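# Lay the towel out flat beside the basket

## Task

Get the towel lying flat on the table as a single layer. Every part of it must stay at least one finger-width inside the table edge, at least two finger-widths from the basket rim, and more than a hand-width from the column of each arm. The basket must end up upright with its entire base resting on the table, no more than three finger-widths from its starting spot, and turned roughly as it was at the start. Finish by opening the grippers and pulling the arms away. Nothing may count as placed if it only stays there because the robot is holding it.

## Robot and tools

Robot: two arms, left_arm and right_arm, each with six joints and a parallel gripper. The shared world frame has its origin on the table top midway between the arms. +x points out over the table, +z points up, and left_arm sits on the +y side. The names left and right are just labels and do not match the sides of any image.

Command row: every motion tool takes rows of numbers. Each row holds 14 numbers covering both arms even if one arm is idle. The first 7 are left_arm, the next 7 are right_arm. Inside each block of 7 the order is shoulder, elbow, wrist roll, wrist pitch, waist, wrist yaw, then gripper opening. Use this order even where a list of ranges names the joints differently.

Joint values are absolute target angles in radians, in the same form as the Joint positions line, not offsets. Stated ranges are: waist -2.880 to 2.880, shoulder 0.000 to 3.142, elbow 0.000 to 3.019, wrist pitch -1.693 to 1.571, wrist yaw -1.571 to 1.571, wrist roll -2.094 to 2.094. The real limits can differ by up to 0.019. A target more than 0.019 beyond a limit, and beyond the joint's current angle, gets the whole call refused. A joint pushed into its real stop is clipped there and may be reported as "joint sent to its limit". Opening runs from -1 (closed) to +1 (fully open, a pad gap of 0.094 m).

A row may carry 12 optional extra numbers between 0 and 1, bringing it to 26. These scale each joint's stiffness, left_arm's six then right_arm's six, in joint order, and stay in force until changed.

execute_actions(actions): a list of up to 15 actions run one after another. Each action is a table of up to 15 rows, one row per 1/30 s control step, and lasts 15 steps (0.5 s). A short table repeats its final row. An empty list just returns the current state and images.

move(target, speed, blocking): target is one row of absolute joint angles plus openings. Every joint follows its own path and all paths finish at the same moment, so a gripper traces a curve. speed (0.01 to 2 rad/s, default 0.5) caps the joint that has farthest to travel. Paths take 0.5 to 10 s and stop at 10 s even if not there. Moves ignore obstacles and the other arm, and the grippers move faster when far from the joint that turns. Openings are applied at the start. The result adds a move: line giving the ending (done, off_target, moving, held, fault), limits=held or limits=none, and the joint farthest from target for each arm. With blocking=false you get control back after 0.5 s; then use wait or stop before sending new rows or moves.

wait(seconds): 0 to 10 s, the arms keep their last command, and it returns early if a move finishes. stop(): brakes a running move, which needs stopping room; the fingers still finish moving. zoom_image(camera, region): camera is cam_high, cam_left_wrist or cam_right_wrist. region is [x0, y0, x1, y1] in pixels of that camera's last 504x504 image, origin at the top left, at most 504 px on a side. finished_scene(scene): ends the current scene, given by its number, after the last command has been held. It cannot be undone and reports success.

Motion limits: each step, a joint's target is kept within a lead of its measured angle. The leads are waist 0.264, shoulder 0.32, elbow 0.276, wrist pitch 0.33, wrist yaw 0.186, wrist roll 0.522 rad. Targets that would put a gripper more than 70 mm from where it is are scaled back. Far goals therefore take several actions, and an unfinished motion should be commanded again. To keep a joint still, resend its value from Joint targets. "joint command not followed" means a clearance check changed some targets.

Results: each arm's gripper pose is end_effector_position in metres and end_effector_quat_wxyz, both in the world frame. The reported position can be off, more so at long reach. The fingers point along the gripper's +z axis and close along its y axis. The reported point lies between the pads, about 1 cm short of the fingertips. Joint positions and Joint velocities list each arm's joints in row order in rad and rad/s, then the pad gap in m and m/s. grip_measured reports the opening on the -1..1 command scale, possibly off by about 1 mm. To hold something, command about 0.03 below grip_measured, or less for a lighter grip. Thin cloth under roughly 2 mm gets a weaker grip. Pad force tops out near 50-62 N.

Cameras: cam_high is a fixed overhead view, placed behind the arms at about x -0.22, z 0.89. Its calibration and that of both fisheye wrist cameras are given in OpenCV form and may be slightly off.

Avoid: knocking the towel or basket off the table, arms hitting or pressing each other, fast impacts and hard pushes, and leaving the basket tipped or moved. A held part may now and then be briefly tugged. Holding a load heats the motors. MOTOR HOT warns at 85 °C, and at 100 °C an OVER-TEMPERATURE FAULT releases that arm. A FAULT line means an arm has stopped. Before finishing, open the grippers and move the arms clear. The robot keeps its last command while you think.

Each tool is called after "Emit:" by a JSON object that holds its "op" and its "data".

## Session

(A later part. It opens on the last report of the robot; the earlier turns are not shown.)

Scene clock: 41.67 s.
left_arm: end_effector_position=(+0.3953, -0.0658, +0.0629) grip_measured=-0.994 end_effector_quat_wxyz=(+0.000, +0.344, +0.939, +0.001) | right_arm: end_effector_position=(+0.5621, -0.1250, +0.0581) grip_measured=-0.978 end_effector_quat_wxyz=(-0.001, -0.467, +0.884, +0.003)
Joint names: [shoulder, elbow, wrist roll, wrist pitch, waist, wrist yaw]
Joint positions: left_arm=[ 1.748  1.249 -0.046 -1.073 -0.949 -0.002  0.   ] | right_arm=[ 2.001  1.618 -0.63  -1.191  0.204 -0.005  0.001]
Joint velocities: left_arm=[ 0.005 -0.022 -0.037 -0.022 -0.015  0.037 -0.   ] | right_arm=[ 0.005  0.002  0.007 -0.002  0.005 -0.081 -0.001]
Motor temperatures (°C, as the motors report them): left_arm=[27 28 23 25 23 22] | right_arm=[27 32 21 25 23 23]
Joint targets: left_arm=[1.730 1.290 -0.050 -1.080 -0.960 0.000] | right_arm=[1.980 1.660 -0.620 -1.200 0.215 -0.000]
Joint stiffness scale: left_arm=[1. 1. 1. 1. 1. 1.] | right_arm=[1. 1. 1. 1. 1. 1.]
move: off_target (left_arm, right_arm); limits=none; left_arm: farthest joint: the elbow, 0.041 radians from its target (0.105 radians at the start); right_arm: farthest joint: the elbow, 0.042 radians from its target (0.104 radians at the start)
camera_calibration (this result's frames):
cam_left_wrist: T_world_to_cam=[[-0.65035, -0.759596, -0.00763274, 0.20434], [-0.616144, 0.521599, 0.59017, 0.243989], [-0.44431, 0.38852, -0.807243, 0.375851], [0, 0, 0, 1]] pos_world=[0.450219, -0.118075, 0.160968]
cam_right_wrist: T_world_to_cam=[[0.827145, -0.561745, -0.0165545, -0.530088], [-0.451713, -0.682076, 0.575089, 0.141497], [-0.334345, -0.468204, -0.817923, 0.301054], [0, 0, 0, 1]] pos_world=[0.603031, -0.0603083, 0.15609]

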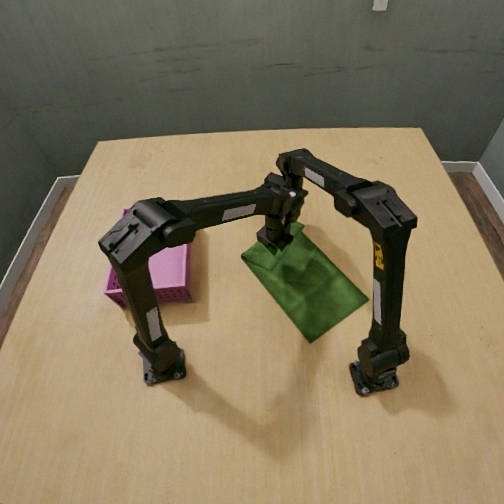

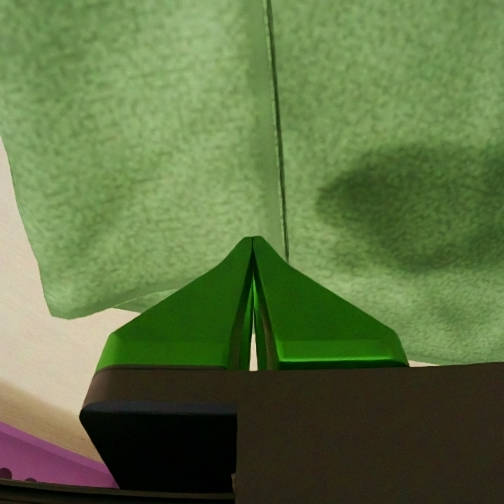

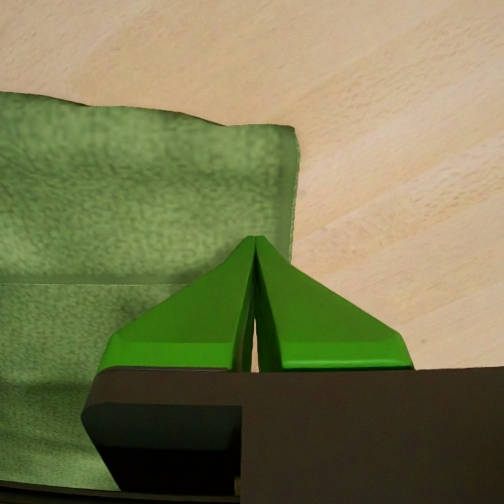

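Emit:
{"op": "move", "data": {"target": [1.3,1.1,-0.05,-1.3,-0.8,0,0,2.09,1.79,-0.62,-1.32,0.175,0,0.2], "speed": 0.4}}

Emit:
{"op": "move", "data": {"target": [1.3,1.1,-0.05,-1.3,-0.8,0,0,2.2,1.75,-0.62,-1.3,0.175,0,0.2], "speed": 0.1}}

Emit:
{"op": "move", "data": {"target": [1.3,1.1,-0.05,-1.3,-0.8,0,0,2.2,1.75,-0.62,-1.3,0.175,0,-1]}}

Scene clock: 47.77 s.
left_arm: end_effector_position=(+0.3447, +0.0515, +0.1896) grip_measured=-0.002 end_effector_quat_wxyz=(+0.033, +0.278, +0.960, -0.010) | right_arm: end_effector_position=(+0.5773, -0.1290, +0.0657) grip_measured=+0.198 end_effector_quat_wxyz=(-0.030, -0.460, +0.887, +0.007)
Joint names: [shoulder, elbow, wrist roll, wrist pitch, waist, wrist yaw]
Joint positions: left_arm=[ 1.302  1.094 -0.046 -1.293 -0.812 -0.002  0.047] | right_arm=[ 2.064  1.743 -0.63  -1.311  0.19  -0.004  0.056]
Joint velocities: left_arm=[-0.005  0.002  0.022 -0.007 -0.005  0.022  0.001] | right_arm=[-0.005 -0.022  0.007  0.012 -0.005 -0.095  0.   ]
Motor temperatures (°C, as the motors report them): left_arm=[27 28 23 25 23 22] | right_arm=[27 33 21 25 23 23]
Joint targets: left_arm=[1.300 1.100 -0.050 -1.300 -0.800 -0.000] | right_arm=[2.090 1.790 -0.620 -1.320 0.175 0.000]
Joint stiffness scale: left_arm=[1. 1. 1. 1. 1. 1.] | right_arm=[1. 1. 1. 1. 1. 1.]
move: off_target (right_arm); limits=none; left_arm: farthest joint: the waist, 0.012 radians from its target (0.149 radians at the start); right_arm: farthest joint: the elbow, 0.047 radians from its target (0.172 radians at the start)
camera_calibration (this result's frames):
cam_left_wrist: T_world_to_cam=[[-0.539881, -0.841727, -0.00485639, 0.227188], [-0.713875, 0.454805, 0.53248, 0.124935], [-0.445994, 0.290943, -0.846429, 0.423163], [0, 0, 0, 1]] pos_world=[0.40057, 0.0112935, 0.292755]
cam_right_wrist: T_world_to_cam=[[0.817011, -0.574328, -0.0513862, -0.538276], [-0.428124, -0.663889, 0.613156, 0.127465], [-0.386267, -0.478956, -0.788289, 0.337115], [0, 0, 0, 1]] pos_world=[0.624565, -0.0630605, 0.159928]

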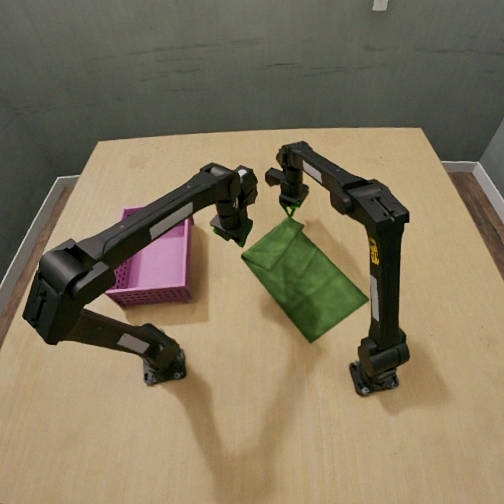

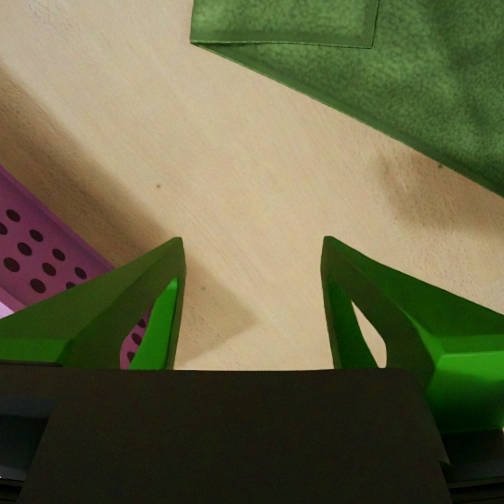

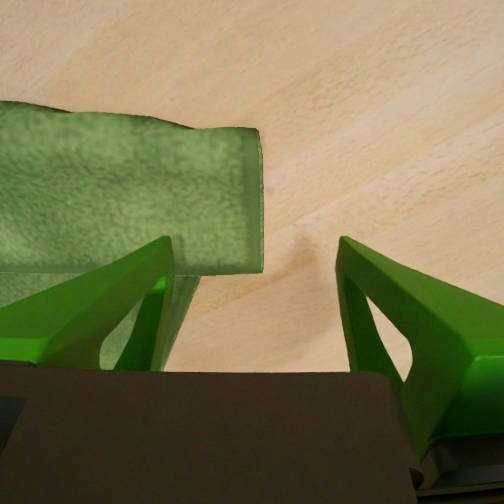

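Scene clock: 49.37 s.
left_arm: end_effector_position=(+0.3431, +0.0527, +0.1872) grip_measured=-0.002 end_effector_quat_wxyz=(+0.030, +0.278, +0.960, -0.009) | right_arm: end_effector_position=(+0.5709, -0.1312, +0.0199) grip_measured=+0.198 end_effector_quat_wxyz=(-0.069, -0.459, +0.886, +0.013)
Joint names: [shoulder, elbow, wrist roll, wrist pitch, waist, wrist yaw]
Joint positions: left_arm=[ 1.302  1.088 -0.046 -1.293 -0.812 -0.002  0.047] | right_arm=[ 2.143  1.743 -0.629 -1.311  0.19  -0.004  0.056]
Joint velocities: left_arm=[-0.015  0.012 -0.007 -0.002 -0.024  0.007 -0.   ] | right_arm=[-0.005 -0.012 -0.051  0.002  0.005  0.022 -0.   ]
Motor temperatures (°C, as the motors report them): left_arm=[27 28 23 25 23 22] | right_arm=[27 33 21 25 23 23]
Joint targets: left_arm=[1.300 1.100 -0.050 -1.300 -0.800 -0.000] | right_arm=[2.200 1.750 -0.620 -1.300 0.175 0.000]
Joint stiffness scale: left_arm=[1. 1. 1. 1. 1. 1.] | right_arm=[1. 1. 1. 1. 1. 1.]
move: off_target (right_arm); limits=none; left_arm: farthest joint: the waist, 0.012 radians from its target (0.012 radians at the start); right_arm: farthest joint: the shoulder, 0.057 radians from its target (0.136 radians at the start)
camera_calibration (this result's frames):
cam_left_wrist: T_world_to_cam=[[-0.539906, -0.84171, -0.00510027, 0.227309], [-0.711199, 0.452934, 0.537631, 0.122738], [-0.450219, 0.293898, -0.843165, 0.420776], [0, 0, 0, 1]] pos_world=[0.399458, 0.0120713, 0.289955]
cam_right_wrist: T_world_to_cam=[[0.811288, -0.576507, -0.0972243, -0.532727], [-0.381224, -0.647721, 0.65964, 0.125779], [-0.443261, -0.498094, -0.745267, 0.32662], [0, 0, 0, 1]] pos_world=[0.624923, -0.0629632, 0.108656]

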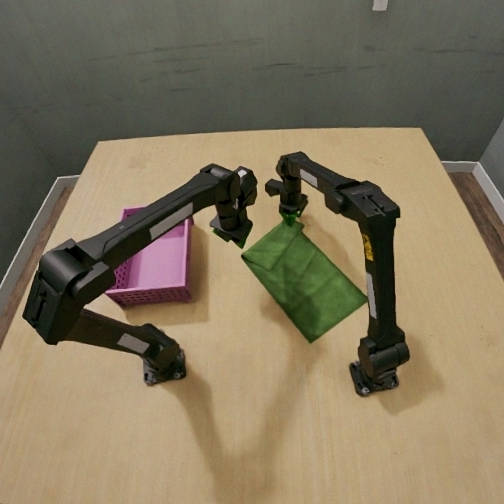

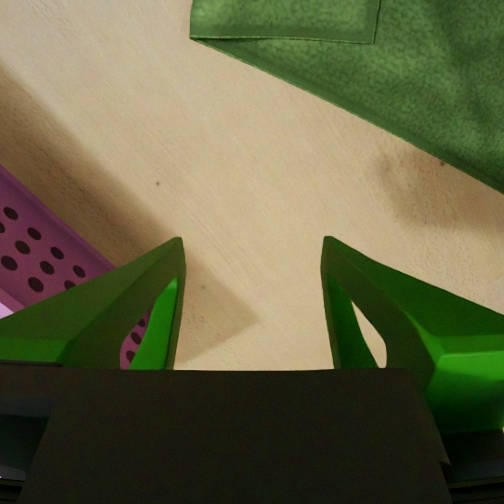

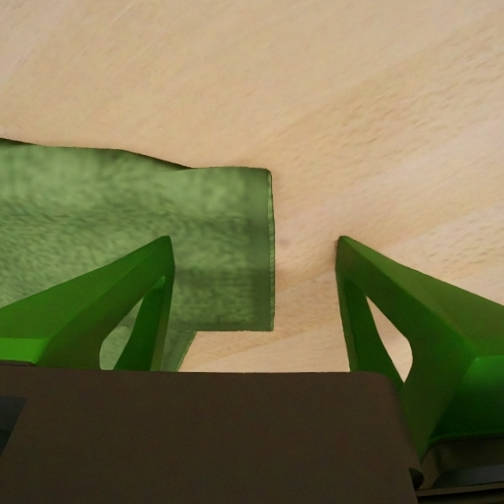

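Scene clock: 50.07 s.
left_arm: end_effector_position=(+0.3419, +0.0535, +0.1855) grip_measured=-0.002 end_effector_quat_wxyz=(+0.028, +0.278, +0.960, -0.008) | right_arm: end_effector_position=(+0.5710, -0.1318, +0.0213) grip_measured=-0.963 end_effector_quat_wxyz=(-0.069, -0.458, +0.886, +0.012)
Joint names: [shoulder, elbow, wrist roll, wrist pitch, waist, wrist yaw]
Joint positions: left_arm=[ 1.302  1.083 -0.046 -1.293 -0.812 -0.002  0.047] | right_arm=[ 2.141  1.743 -0.629 -1.312  0.189 -0.004  0.002]
Joint velocities: left_arm=[-0.005 -0.007  0.022 -0.012 -0.005  0.037 -0.001] | right_arm=[ 0.015  0.002 -0.051  0.007 -0.005  0.051  0.   ]
Motor temperatures (°C, as the motors report them): left_arm=[27 28 23 25 23 22] | right_arm=[27 33 21 25 23 23]
Joint targets: left_arm=[1.300 1.100 -0.050 -1.300 -0.800 0.000] | right_arm=[2.200 1.750 -0.620 -1.300 0.175 -0.000]
Joint stiffness scale: left_arm=[1. 1. 1. 1. 1. 1.] | right_arm=[1. 1. 1. 1. 1. 1.]
move: off_target (right_arm); limits=none; left_arm: farthest joint: the elbow, 0.017 radians from its target (0.012 radians at the start); right_arm: farthest joint: the shoulder, 0.059 radians from its target (0.057 radians at the start)
camera_calibration (this result's frames):
cam_left_wrist: T_world_to_cam=[[-0.539926, -0.841696, -0.00528306, 0.2274], [-0.709175, 0.451518, 0.541482, 0.1211], [-0.453378, 0.296107, -0.840696, 0.418977], [0, 0, 0, 1]] pos_world=[0.398615, 0.012661, 0.28786]
cam_right_wrist: T_world_to_cam=[[0.811037, -0.577073, -0.0959475, -0.533013], [-0.382524, -0.647241, 0.659359, 0.125385], [-0.4426, -0.498063, -0.74568, 0.327063], [0, 0, 0, 1]] pos_world=[0.625014, -0.063535, 0.110069]

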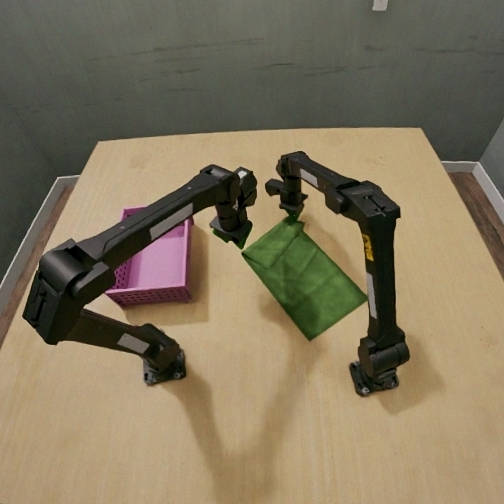

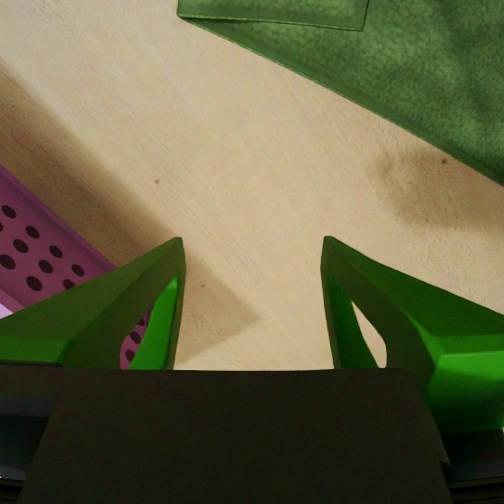

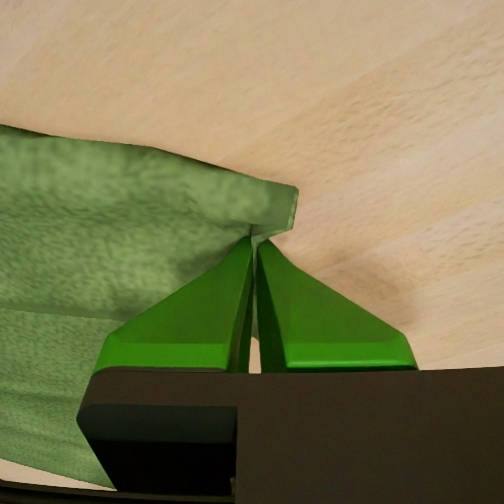

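Emit:
{"op": "move", "data": {"target": [1.1,1.1,-0.05,-1.3,-0.6,0,0,2.08,1.9,-0.62,-1.42,0.2,0,-1], "speed": 0.15}}

Emit:
{"op": "zoom_image", "data": {"camera": "cam_high", "region": [220,170,380,350]}}

Scene clock: 54.20 s.
left_arm: end_effector_position=(+0.3618, +0.1257, +0.2489) grip_measured=-0.002 end_effector_quat_wxyz=(+0.119, +0.180, +0.976, -0.026) | right_arm: end_effector_position=(+0.5894, -0.1256, +0.0825) grip_measured=-0.963 end_effector_quat_wxyz=(-0.045, -0.459, +0.887, +0.009)
Joint names: [shoulder, elbow, wrist roll, wrist pitch, waist, wrist yaw]
Joint positions: left_arm=[ 1.111  1.078 -0.046 -1.293 -0.612 -0.002  0.047] | right_arm=[ 2.105  1.854 -0.629 -1.412  0.189 -0.004  0.002]
Joint velocities: left_arm=[-0.015  0.017 -0.081 -0.002 -0.015 -0.007  0.   ] | right_arm=[-0.015 -0.002  0.051 -0.007 -0.015  0.007 -0.001]
Motor temperatures (°C, as the motors report them): left_arm=[26 29 23 25 23 22] | right_arm=[27 33 21 25 23 23]
Joint targets: left_arm=[1.100 1.100 -0.050 -1.300 -0.600 -0.000] | right_arm=[2.080 1.900 -0.620 -1.420 0.200 0.000]
Joint stiffness scale: left_arm=[1. 1. 1. 1. 1. 1.] | right_arm=[1. 1. 1. 1. 1. 1.]
move: off_target (left_arm, right_arm); limits=none; left_arm: farthest joint: the elbow, 0.022 radians from its target (0.017 radians at the start); right_arm: farthest joint: the elbow, 0.046 radians from its target (0.157 radians at the start)
camera_calibration (this result's frames):
cam_left_wrist: T_world_to_cam=[[-0.362133, -0.932124, 0.00216582, 0.244428], [-0.862909, 0.33612, 0.377374, 0.17926], [-0.352487, 0.134791, -0.926059, 0.464992], [0, 0, 0, 1]] pos_world=[0.407104, 0.104908, 0.362433]
cam_right_wrist: T_world_to_cam=[[0.814766, -0.575812, -0.0678072, -0.542812], [-0.411911, -0.657181, 0.631223, 0.114453], [-0.408027, -0.486368, -0.772632, 0.367265], [0, 0, 0, 1]] pos_world=[0.639263, -0.0587151, 0.174709]

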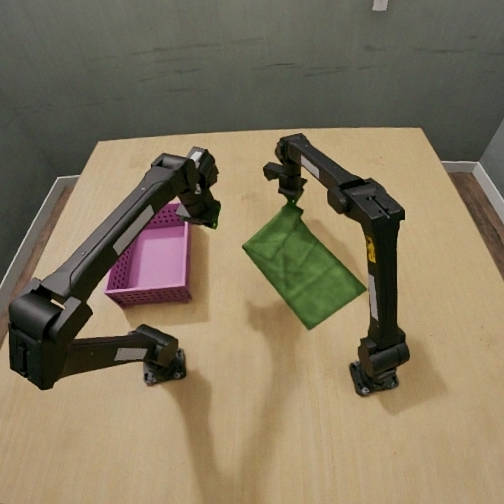

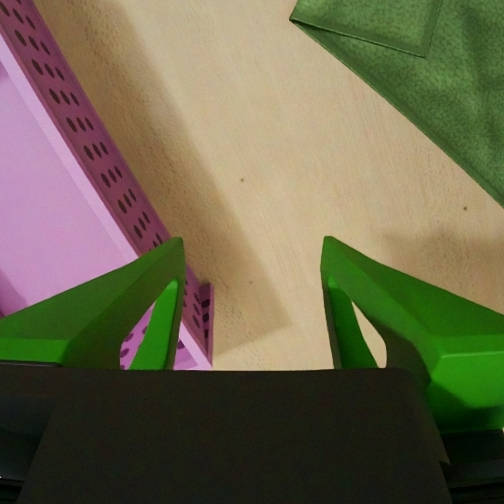

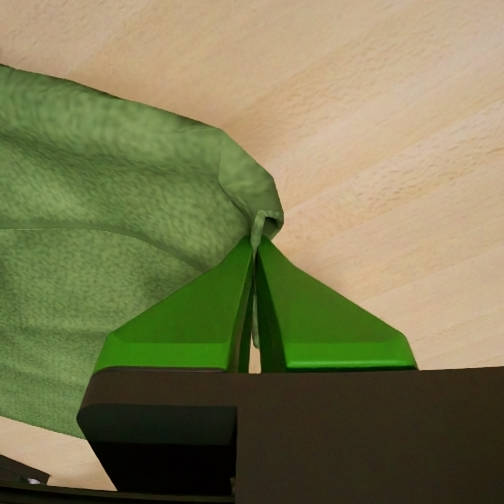

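Region (220, 170, 380, 350) of cam_high's 504x504 image, scaled by 2.800, with more detail than that image has.

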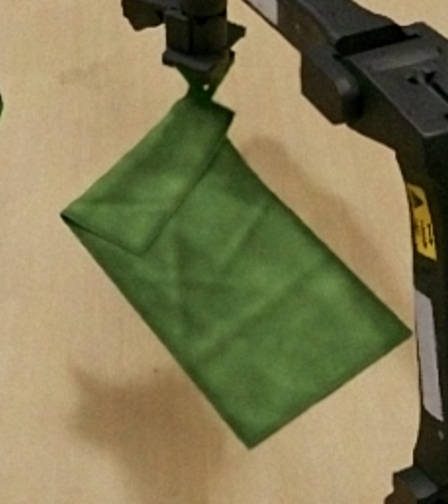

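Emit:
{"op": "move", "data": {"target": [1.72,1.29,-0.05,-1.08,-1.14,0,-1,2.08,1.9,-0.62,-1.42,0.2,0,-1]}}

Emit:
{"op": "move", "data": {"target": [1.85,1.19,-0.05,-0.96,-1.14,0,-1,2.08,1.9,-0.62,-1.42,0.2,0,-1], "speed": 0.2}}

Emit:
{"op": "move", "data": {"target": [1.85,1.19,-0.05,-0.96,-1.14,0,-1,2.2,2.08,-0.62,-1.36,0.23,0,-1], "speed": 0.1}}

Emit:
{"op": "zoom_image", "data": {"camera": "cam_high", "region": [220,170,380,350]}}

Scene clock: 62.30 s.
left_arm: end_effector_position=(+0.3216, -0.1244, +0.0699) grip_measured=-0.994 end_effector_quat_wxyz=(-0.001, +0.432, +0.902, +0.001) | right_arm: end_effector_position=(+0.5894, -0.1256, +0.0825) grip_measured=-0.963 end_effector_quat_wxyz=(-0.045, -0.459, +0.887, +0.009)
Joint names: [shoulder, elbow, wrist roll, wrist pitch, waist, wrist yaw]
Joint positions: left_arm=[ 1.728  1.243 -0.046 -1.088 -1.142 -0.001  0.   ] | right_arm=[ 2.105  1.854 -0.629 -1.412  0.189 -0.004  0.002]
Joint velocities: left_arm=[-0.005  0.007 -0.022  0.007 -0.005 -0.007 -0.   ] | right_arm=[-0.015  0.002 -0.051 -0.007 -0.005 -0.066 -0.001]
Motor temperatures (°C, as the motors report them): left_arm=[26 29 23 25 23 22] | right_arm=[28 34 21 25 23 23]
Joint targets: left_arm=[1.720 1.290 -0.050 -1.080 -1.140 -0.000] | right_arm=[2.080 1.900 -0.620 -1.420 0.200 -0.000]
Joint stiffness scale: left_arm=[1. 1. 1. 1. 1. 1.] | right_arm=[1. 1. 1. 1. 1. 1.]
move: off_target (left_arm, right_arm); limits=none; left_arm: farthest joint: the elbow, 0.047 radians from its target (0.212 radians at the start); right_arm: farthest joint: the elbow, 0.046 radians from its target (0.046 radians at the start)
camera_calibration (this result's frames):
cam_left_wrist: T_world_to_cam=[[-0.783528, -0.621325, -0.00619855, 0.171912], [-0.503598, 0.629161, 0.592069, 0.202046], [-0.363968, 0.467025, -0.805863, 0.355373], [0, 0, 0, 1]] pos_world=[0.365792, -0.186273, 0.167822]
cam_right_wrist: T_world_to_cam=[[0.814766, -0.575812, -0.0678072, -0.542812], [-0.411911, -0.657181, 0.631223, 0.114453], [-0.408027, -0.486368, -0.772632, 0.367265], [0, 0, 0, 1]] pos_world=[0.639263, -0.0587151, 0.174709]

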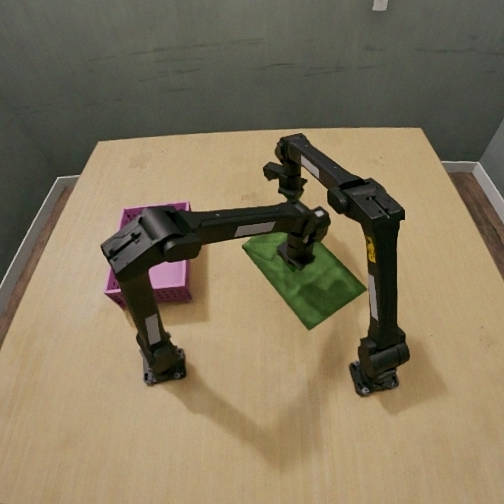

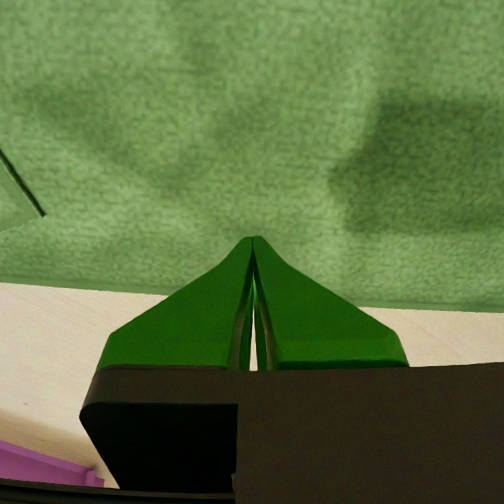

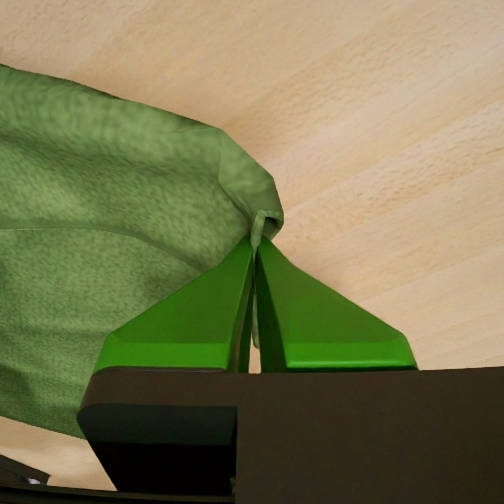

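Scene clock: 63.23 s.
left_arm: end_effector_position=(+0.3210, -0.1235, +0.0193) grip_measured=-0.994 end_effector_quat_wxyz=(-0.010, +0.432, +0.902, +0.006) | right_arm: end_effector_position=(+0.5894, -0.1256, +0.0825) grip_measured=-0.963 end_effector_quat_wxyz=(-0.045, -0.459, +0.887, +0.009)
Joint names: [shoulder, elbow, wrist roll, wrist pitch, waist, wrist yaw]
Joint positions: left_arm=[ 1.806  1.2   -0.046 -0.986 -1.142 -0.001  0.   ] | right_arm=[ 2.105  1.854 -0.629 -1.412  0.189 -0.004  0.002]
Joint velocities: left_arm=[ 0.005 -0.012  0.037 -0.017 -0.015 -0.037  0.   ] | right_arm=[-0.015  0.002  0.051 -0.002 -0.015 -0.037  0.001]
Motor temperatures (°C, as the motors report them): left_arm=[26 29 23 25 23 22] | right_arm=[28 34 21 25 23 23]
Joint targets: left_arm=[1.850 1.190 -0.050 -0.960 -1.140 -0.000] | right_arm=[2.080 1.900 -0.620 -1.420 0.200 -0.000]
Joint stiffness scale: left_arm=[1. 1. 1. 1. 1. 1.] | right_arm=[1. 1. 1. 1. 1. 1.]
move: off_target (left_arm, right_arm); limits=none; left_arm: farthest joint: the shoulder, 0.044 radians from its target (0.122 radians at the start); right_arm: farthest joint: the elbow, 0.046 radians from its target (0.046 radians at the start)
camera_calibration (this result's frames):
cam_left_wrist: T_world_to_cam=[[-0.783606, -0.621219, -0.00698127, 0.171691], [-0.496577, 0.61955, 0.607922, 0.227476], [-0.373328, 0.479838, -0.793966, 0.318336], [0, 0, 0, 1]] pos_world=[0.366341, -0.187024, 0.115659]
cam_right_wrist: T_world_to_cam=[[0.814766, -0.575812, -0.0678072, -0.542812], [-0.411911, -0.657181, 0.631223, 0.114453], [-0.408027, -0.486368, -0.772632, 0.367265], [0, 0, 0, 1]] pos_world=[0.639263, -0.0587151, 0.174709]

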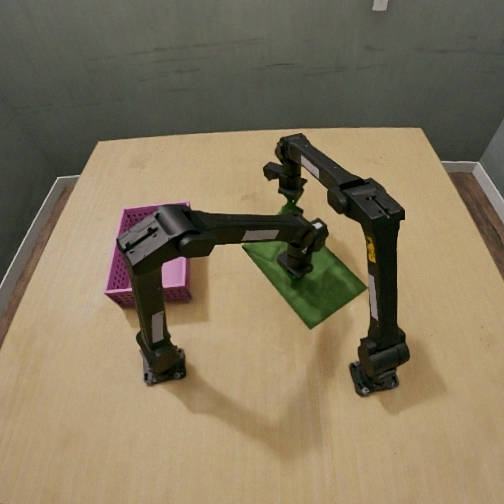

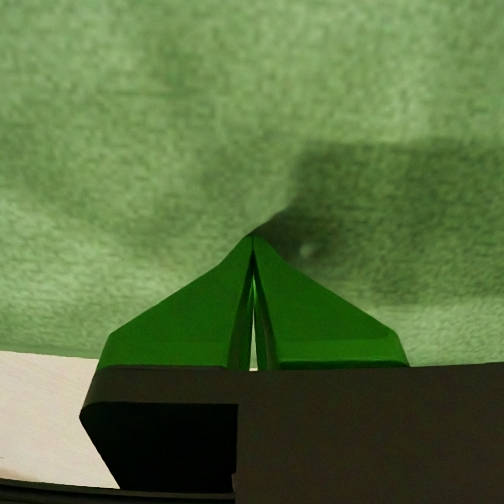

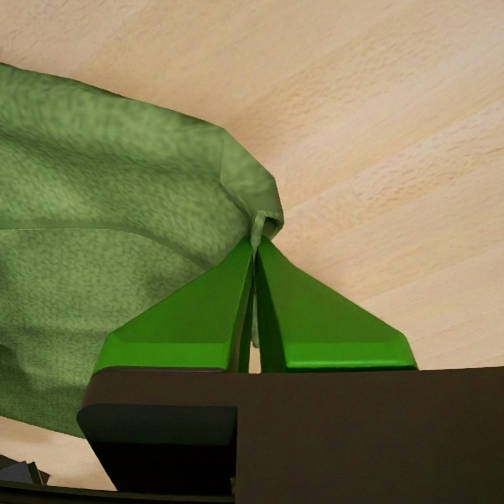

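Scene clock: 65.83 s.
left_arm: end_effector_position=(+0.3237, -0.1262, +0.0198) grip_measured=-0.994 end_effector_quat_wxyz=(-0.002, +0.432, +0.902, +0.003) | right_arm: end_effector_position=(+0.6356, -0.0887, +0.0957) grip_measured=-0.963 end_effector_quat_wxyz=(+0.012, -0.473, +0.881, +0.000)
Joint names: [shoulder, elbow, wrist roll, wrist pitch, waist, wrist yaw]
Joint positions: left_arm=[ 1.805  1.2   -0.046 -0.972 -1.142 -0.004  0.   ] | right_arm=[ 2.178  2.017 -0.629 -1.386  0.219 -0.004  0.002]
Joint velocities: left_arm=[ 0.005 -0.002  0.066 -0.012 -0.005  0.007  0.001] | right_arm=[ 0.015  0.007 -0.051  0.017  0.005  0.066 -0.   ]
Motor temperatures (°C, as the motors report them): left_arm=[26 29 23 25 23 22] | right_arm=[28 35 21 25 23 23]
Joint targets: left_arm=[1.850 1.190 -0.050 -0.960 -1.140 0.000] | right_arm=[2.200 2.080 -0.620 -1.360 0.230 0.000]
Joint stiffness scale: left_arm=[1. 1. 1. 1. 1. 1.] | right_arm=[1. 1. 1. 1. 1. 1.]
move: off_target (left_arm, right_arm); limits=none; left_arm: farthest joint: the shoulder, 0.045 radians from its target (0.044 radians at the start); right_arm: farthest joint: the elbow, 0.063 radians from its target (0.226 radians at the start)
camera_calibration (this result's frames):
cam_left_wrist: T_world_to_cam=[[-0.783536, -0.621269, -0.00979475, 0.172165], [-0.503764, 0.625954, 0.595317, 0.233517], [-0.363721, 0.471387, -0.803431, 0.316981], [0, 0, 0, 1]] pos_world=[0.367828, -0.18863, 0.117342]
cam_right_wrist: T_world_to_cam=[[0.835193, -0.549957, 0.000153617, -0.575532], [-0.456456, -0.693041, 0.55798, 0.181525], [-0.306759, -0.466091, -0.829854, 0.357188], [0, 0, 0, 1]] pos_world=[0.673109, -0.0242317, 0.195215]

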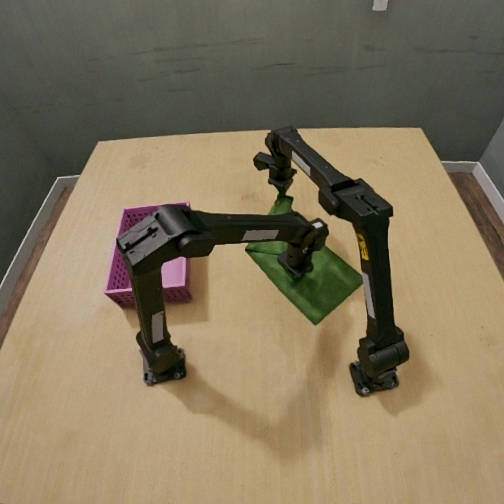

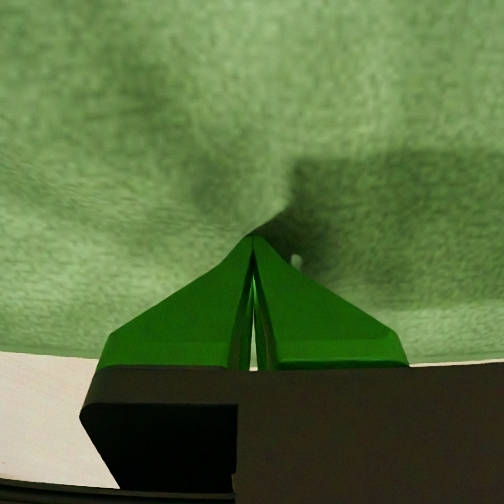

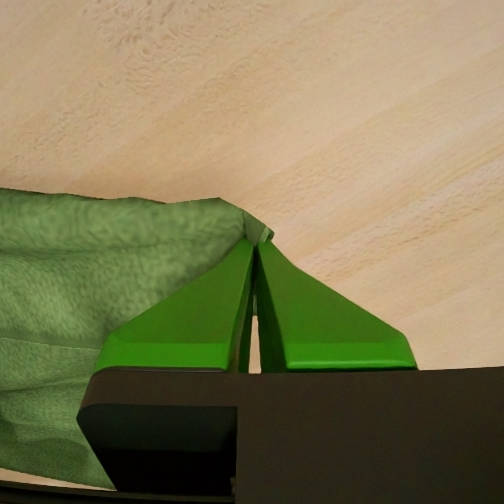

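Region (220, 170, 380, 350) of cam_high's 504x504 image, scaled by 2.800, with more detail than that image has.

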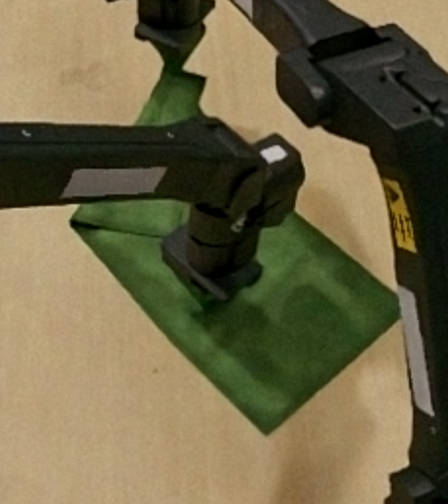

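Emit:
{"op": "move", "data": {"target": [1.3,1.15,-0.05,-1.3,-1.14,0,0.2,2.08,2.05,-0.62,-1.5,0.2,0,-1], "speed": 0.3}}

Emit:
{"op": "zoom_image", "data": {"camera": "cam_high", "region": [220,150,380,330]}}

Scene clock: 70.90 s.
left_arm: end_effector_position=(+0.2678, -0.0498, +0.2078) grip_measured=+0.198 end_effector_quat_wxyz=(+0.051, +0.431, +0.900, -0.026) | right_arm: end_effector_position=(+0.6106, -0.0988, +0.1382) grip_measured=-0.963 end_effector_quat_wxyz=(-0.009, -0.472, +0.881, +0.003)
Joint names: [shoulder, elbow, wrist roll, wrist pitch, waist, wrist yaw]
Joint positions: left_arm=[ 1.306  1.144 -0.046 -1.293 -1.141 -0.002  0.056] | right_arm=[ 2.108  2.01  -0.629 -1.491  0.217 -0.004  0.002]
Joint velocities: left_arm=[ 0.005  0.002  0.022 -0.007 -0.005 -0.081 -0.   ] | right_arm=[-0.005 -0.002  0.037  0.002 -0.005 -0.066  0.   ]
Motor temperatures (°C, as the motors report them): left_arm=[26 29 23 25 23 22] | right_arm=[28 36 21 25 23 23]
Joint targets: left_arm=[1.300 1.150 -0.050 -1.300 -1.140 0.000] | right_arm=[2.080 2.050 -0.620 -1.500 0.200 -0.000]
Joint stiffness scale: left_arm=[1. 1. 1. 1. 1. 1.] | right_arm=[1. 1. 1. 1. 1. 1.]
move: off_target (right_arm); limits=none; left_arm: farthest joint: the wrist pitch, 0.007 radians from its target (0.328 radians at the start); right_arm: farthest joint: the elbow, 0.040 radians from its target (0.033 radians at the start)
camera_calibration (this result's frames):
cam_left_wrist: T_world_to_cam=[[-0.782674, -0.622425, -0.00302213, 0.176019], [-0.542618, 0.679924, 0.493224, 0.0799085], [-0.30494, 0.387673, -0.869897, 0.405689], [0, 0, 0, 1]] pos_world=[0.304836, -0.102048, 0.314027]
cam_right_wrist: T_world_to_cam=[[0.834081, -0.551091, -0.0246477, -0.556213], [-0.434747, -0.684182, 0.585568, 0.123213], [-0.339565, -0.477695, -0.810249, 0.396268], [0, 0, 0, 1]] pos_world=[0.652051, -0.0329285, 0.235216]

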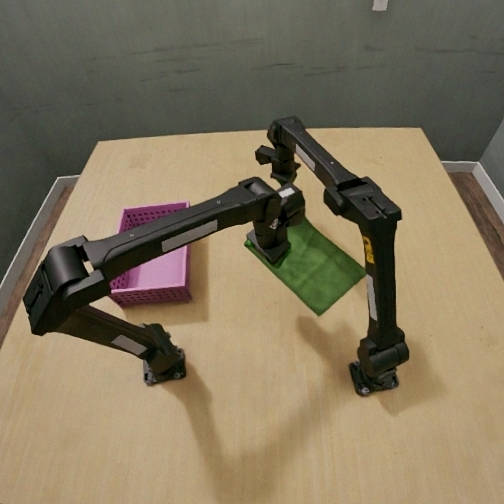

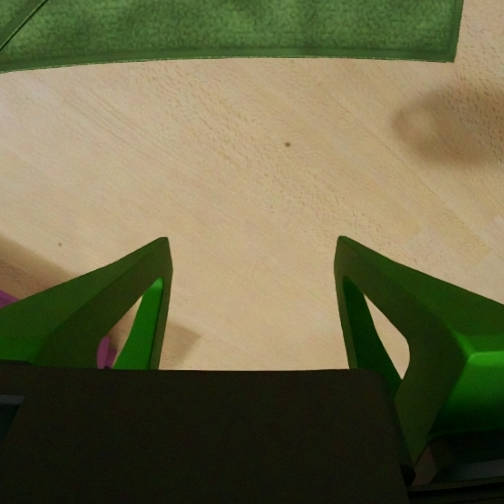

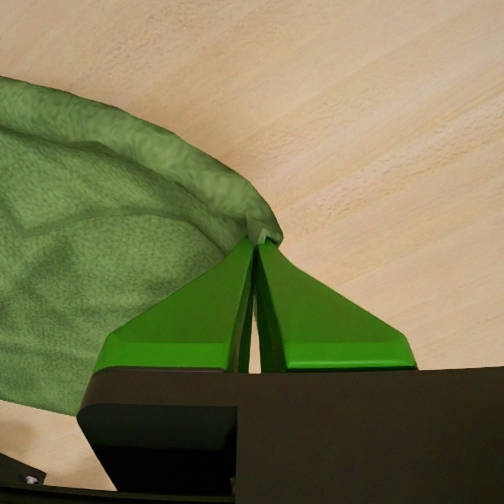

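Region (220, 150, 380, 330) of cam_high's 504x504 image, scaled by 2.800, with more detail than that image has.

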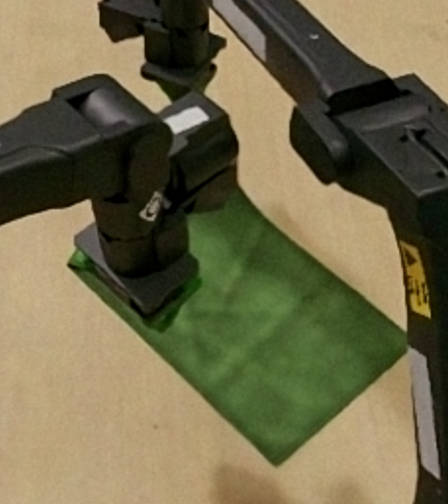

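Emit:
{"op": "move", "data": {"target": [0.9,0.9,-0.05,-1.4,-0.8,0,0.2,2.08,2.05,-0.62,-1.5,0.2,0,-1]}}

Emit:
{"op": "zoom_image", "data": {"camera": "cam_high", "region": [220,150,380,330]}}

Scene clock: 73.77 s.
left_arm: end_effector_position=(+0.2506, +0.1181, +0.2236) grip_measured=+0.198 end_effector_quat_wxyz=(+0.079, +0.276, +0.957, -0.026) | right_arm: end_effector_position=(+0.6107, -0.0990, +0.1382) grip_measured=-0.963 end_effector_quat_wxyz=(-0.009, -0.472, +0.881, +0.003)
Joint names: [shoulder, elbow, wrist roll, wrist pitch, waist, wrist yaw]
Joint positions: left_arm=[ 0.9    0.891 -0.046 -1.396 -0.81  -0.002  0.056] | right_arm=[ 2.108  2.01  -0.629 -1.491  0.217 -0.004  0.002]
Joint velocities: left_arm=[-0.015 -0.017 -0.095  0.007 -0.005  0.007  0.   ] | right_arm=[-0.024 -0.012  0.007 -0.002  0.005  0.081 -0.001]
Motor temperatures (°C, as the motors report them): left_arm=[26 29 23 25 23 22] | right_arm=[28 36 21 25 23 23]
Joint targets: left_arm=[0.900 0.900 -0.050 -1.400 -0.800 -0.000] | right_arm=[2.080 2.050 -0.620 -1.500 0.200 0.000]
Joint stiffness scale: left_arm=[1. 1. 1. 1. 1. 1.] | right_arm=[1. 1. 1. 1. 1. 1.]
move: off_target (right_arm); limits=none; left_arm: farthest joint: the waist, 0.010 radians from its target (0.341 radians at the start); right_arm: farthest joint: the elbow, 0.040 radians from its target (0.040 radians at the start)
camera_calibration (this result's frames):
cam_left_wrist: T_world_to_cam=[[-0.537722, -0.843122, -0.00096658, 0.231315], [-0.753941, 0.48033, 0.44817, 0.0352394], [-0.377398, 0.241719, -0.893948, 0.389833], [0, 0, 0, 1]] pos_world=[0.298074, 0.0838698, 0.332921]
cam_right_wrist: T_world_to_cam=[[0.83387, -0.55141, -0.0246477, -0.556316], [-0.435008, -0.684016, 0.585568, 0.123267], [-0.339747, -0.477566, -0.810249, 0.39631], [0, 0, 0, 1]] pos_world=[0.652163, -0.0331767, 0.235216]

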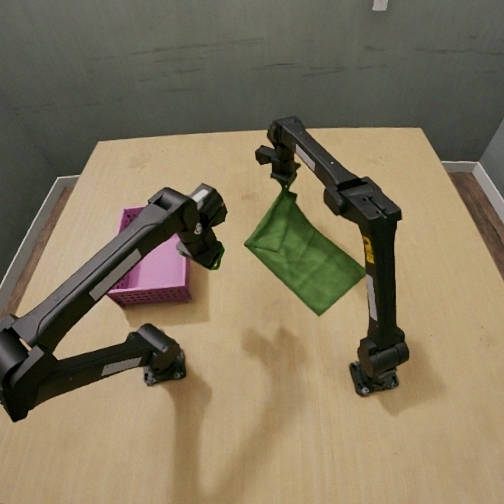

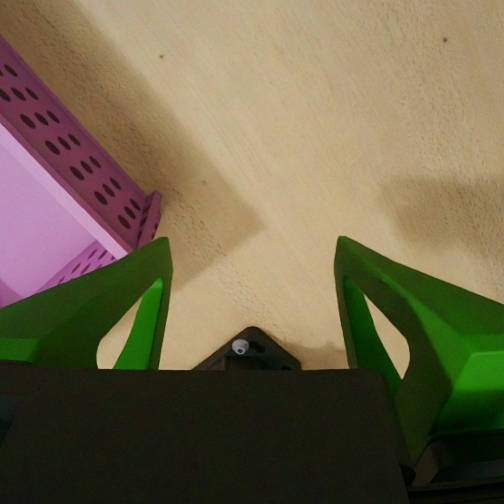

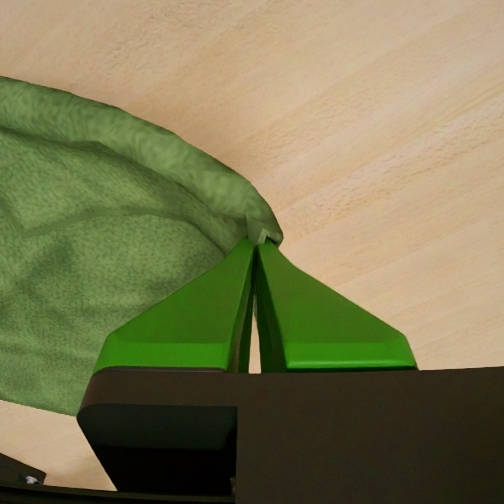

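Region (220, 150, 380, 330) of cam_high's 504x504 image, scaled by 2.800, with more detail than that image has.

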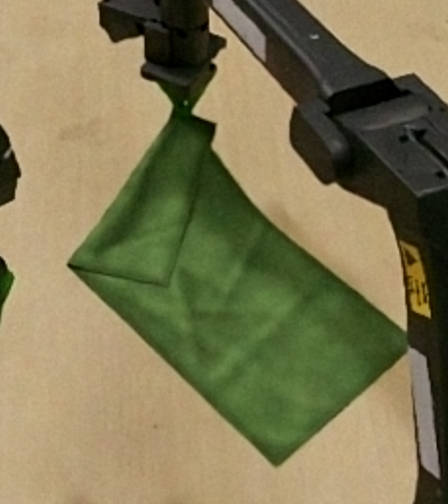

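Emit:
{"op": "move", "data": {"target": [1.75,1.5,2.09,-1.3,-0.92,0,0.2,2.08,2.05,0,-1.5,0.17,0,-1], "speed": 0.8}}

Emit:
{"op": "move", "data": {"target": [1.98,1.68,2.09,-1.24,-0.92,0,0.2,2.08,2.05,0,-1.5,0.17,0,-1], "speed": 0.12}}

Scene clock: 82.23 s.
left_arm: end_effector_position=(+0.4255, -0.0637, +0.1332) grip_measured=+0.198 end_effector_quat_wxyz=(-0.014, +0.983, +0.181, -0.010) | right_arm: end_effector_position=(+0.6173, -0.1177, +0.1382) grip_measured=-0.963 end_effector_quat_wxyz=(-0.009, -0.166, +0.986, +0.000)
Joint names: [shoulder, elbow, wrist roll, wrist pitch, waist, wrist yaw]
Joint positions: left_arm=[ 1.748  1.45   2.074 -1.307 -0.906 -0.002  0.056] | right_arm=[ 2.108  2.01  -0.01  -1.491  0.186 -0.004  0.002]
Joint velocities: left_arm=[ 0.005  0.012 -0.037  0.012 -0.005  0.051 -0.001] | right_arm=[ 0.005 -0.002  0.022  0.017 -0.005  0.037  0.   ]
Motor temperatures (°C, as the motors report them): left_arm=[26 29 23 25 23 22] | right_arm=[29 36 21 25 23 23]
Joint targets: left_arm=[1.750 1.500 2.090 -1.300 -0.920 0.000] | right_arm=[2.080 2.050 -0.000 -1.500 0.170 0.000]
Joint stiffness scale: left_arm=[1. 1. 1. 1. 1. 1.] | right_arm=[1. 1. 1. 1. 1. 1.]
move: off_target (left_arm, right_arm); limits=none; left_arm: farthest joint: the elbow, 0.050 radians from its target (0.609 radians at the start); right_arm: farthest joint: the elbow, 0.040 radians from its target (0.040 radians at the start)
camera_calibration (this result's frames):
cam_left_wrist: T_world_to_cam=[[-0.34895, 0.936781, 0.0259932, 0.201503], [0.769872, 0.270741, 0.577925, -0.38409], [0.534351, 0.221678, -0.815676, 0.0193485], [0, 0, 0, 1]] pos_world=[0.355676, -0.0890646, 0.23252]
cam_right_wrist: T_world_to_cam=[[0.330865, -0.943559, -0.014974, -0.309103], [-0.758861, -0.275464, 0.590126, 0.360731], [-0.560944, -0.183889, -0.807172, 0.560316], [0, 0, 0, 1]] pos_world=[0.690322, -0.0892524, 0.234766]

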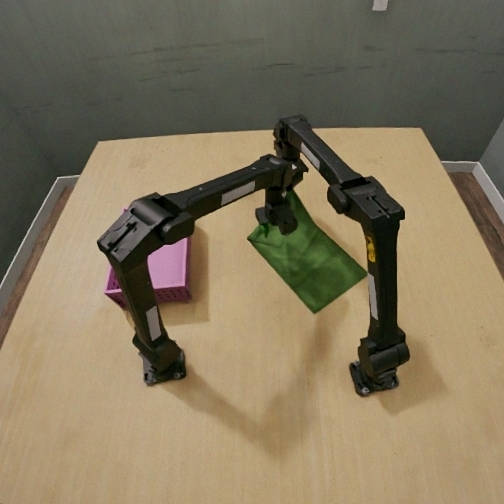

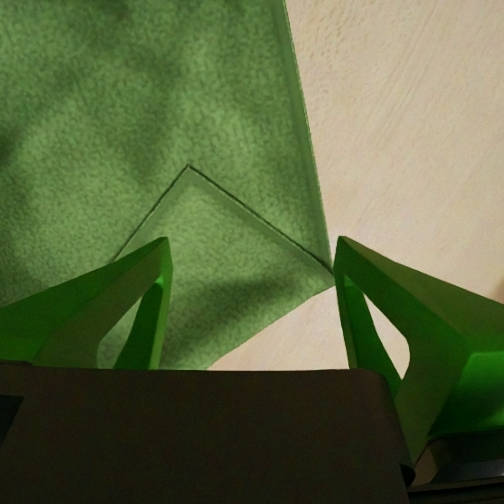

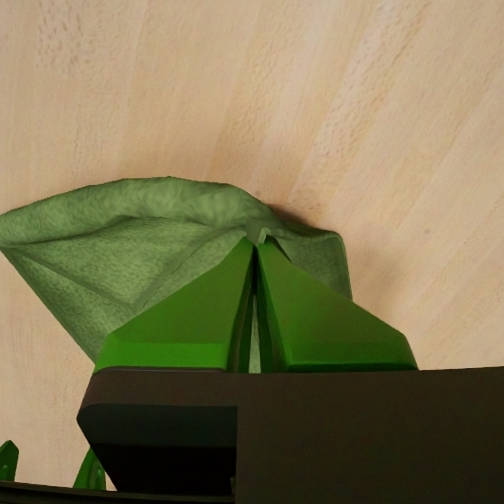

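Scene clock: 84.53 s.
left_arm: end_effector_position=(+0.4831, -0.1127, +0.0799) grip_measured=+0.198 end_effector_quat_wxyz=(-0.007, +0.984, +0.180, -0.004) | right_arm: end_effector_position=(+0.6173, -0.1177, +0.1382) grip_measured=-0.963 end_effector_quat_wxyz=(-0.009, -0.166, +0.986, +0.000)
Joint names: [shoulder, elbow, wrist roll, wrist pitch, waist, wrist yaw]
Joint positions: left_arm=[ 1.97   1.63   2.075 -1.248 -0.906 -0.002  0.056] | right_arm=[ 2.108  2.01  -0.01  -1.491  0.186 -0.004  0.002]
Joint velocities: left_arm=[-0.015  0.007  0.037  0.007 -0.015 -0.007 -0.   ] | right_arm=[ 0.005  0.002  0.022 -0.002 -0.005 -0.007 -0.001]
Motor temperatures (°C, as the motors report them): left_arm=[26 29 23 25 23 22] | right_arm=[29 36 21 25 23 23]
Joint targets: left_arm=[1.980 1.680 2.090 -1.240 -0.920 -0.000] | right_arm=[2.080 2.050 0.000 -1.500 0.170 0.000]
Joint stiffness scale: left_arm=[1. 1. 1. 1. 1. 1.] | right_arm=[1. 1. 1. 1. 1. 1.]
move: off_target (left_arm, right_arm); limits=held; held on 1 of 69 steps (right_arm); left_arm: farthest joint: the elbow, 0.050 radians from its target (0.230 radians at the start); right_arm: farthest joint: the elbow, 0.040 radians from its target (0.040 radians at the start)
joint command not followed: on one or more control steps a check withheld the commanded joint targets of the right arm, and it was not sent them on those steps.
cause: the commanded joint targets would bring a part of the robot too close to another arm (this arm's forearm (the part past the elbow) and the other arm's wrist (the part past the wrist pitch)); next, command targets that bring no part of the robot closer to that arm.
camera_calibration (this result's frames):
cam_left_wrist: T_world_to_cam=[[-0.348483, 0.937258, 0.0103402, 0.269961], [0.762144, 0.276918, 0.585195, -0.380504], [0.545615, 0.211811, -0.810827, -0.0510507], [0, 0, 0, 1]] pos_world=[0.41193, -0.136842, 0.178484]
cam_right_wrist: T_world_to_cam=[[0.330505, -0.943686, -0.0149672, -0.308896], [-0.758967, -0.275171, 0.590128, 0.360831], [-0.561013, -0.18368, -0.807171, 0.560383], [0, 0, 0, 1]] pos_world=[0.690333, -0.0892796, 0.234766]

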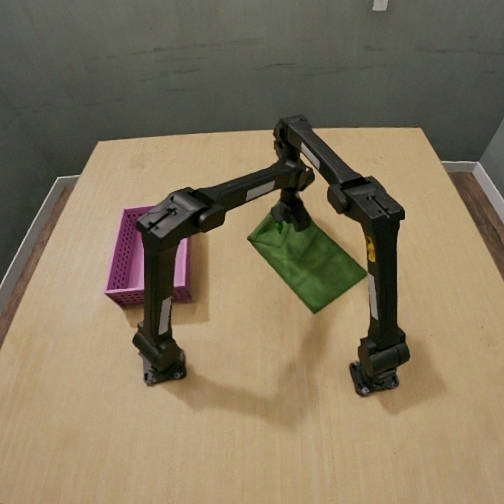

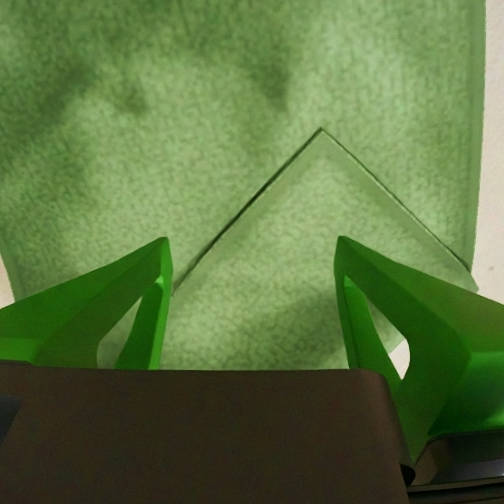

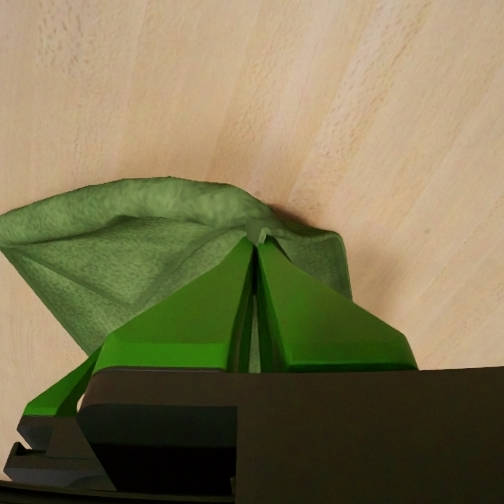

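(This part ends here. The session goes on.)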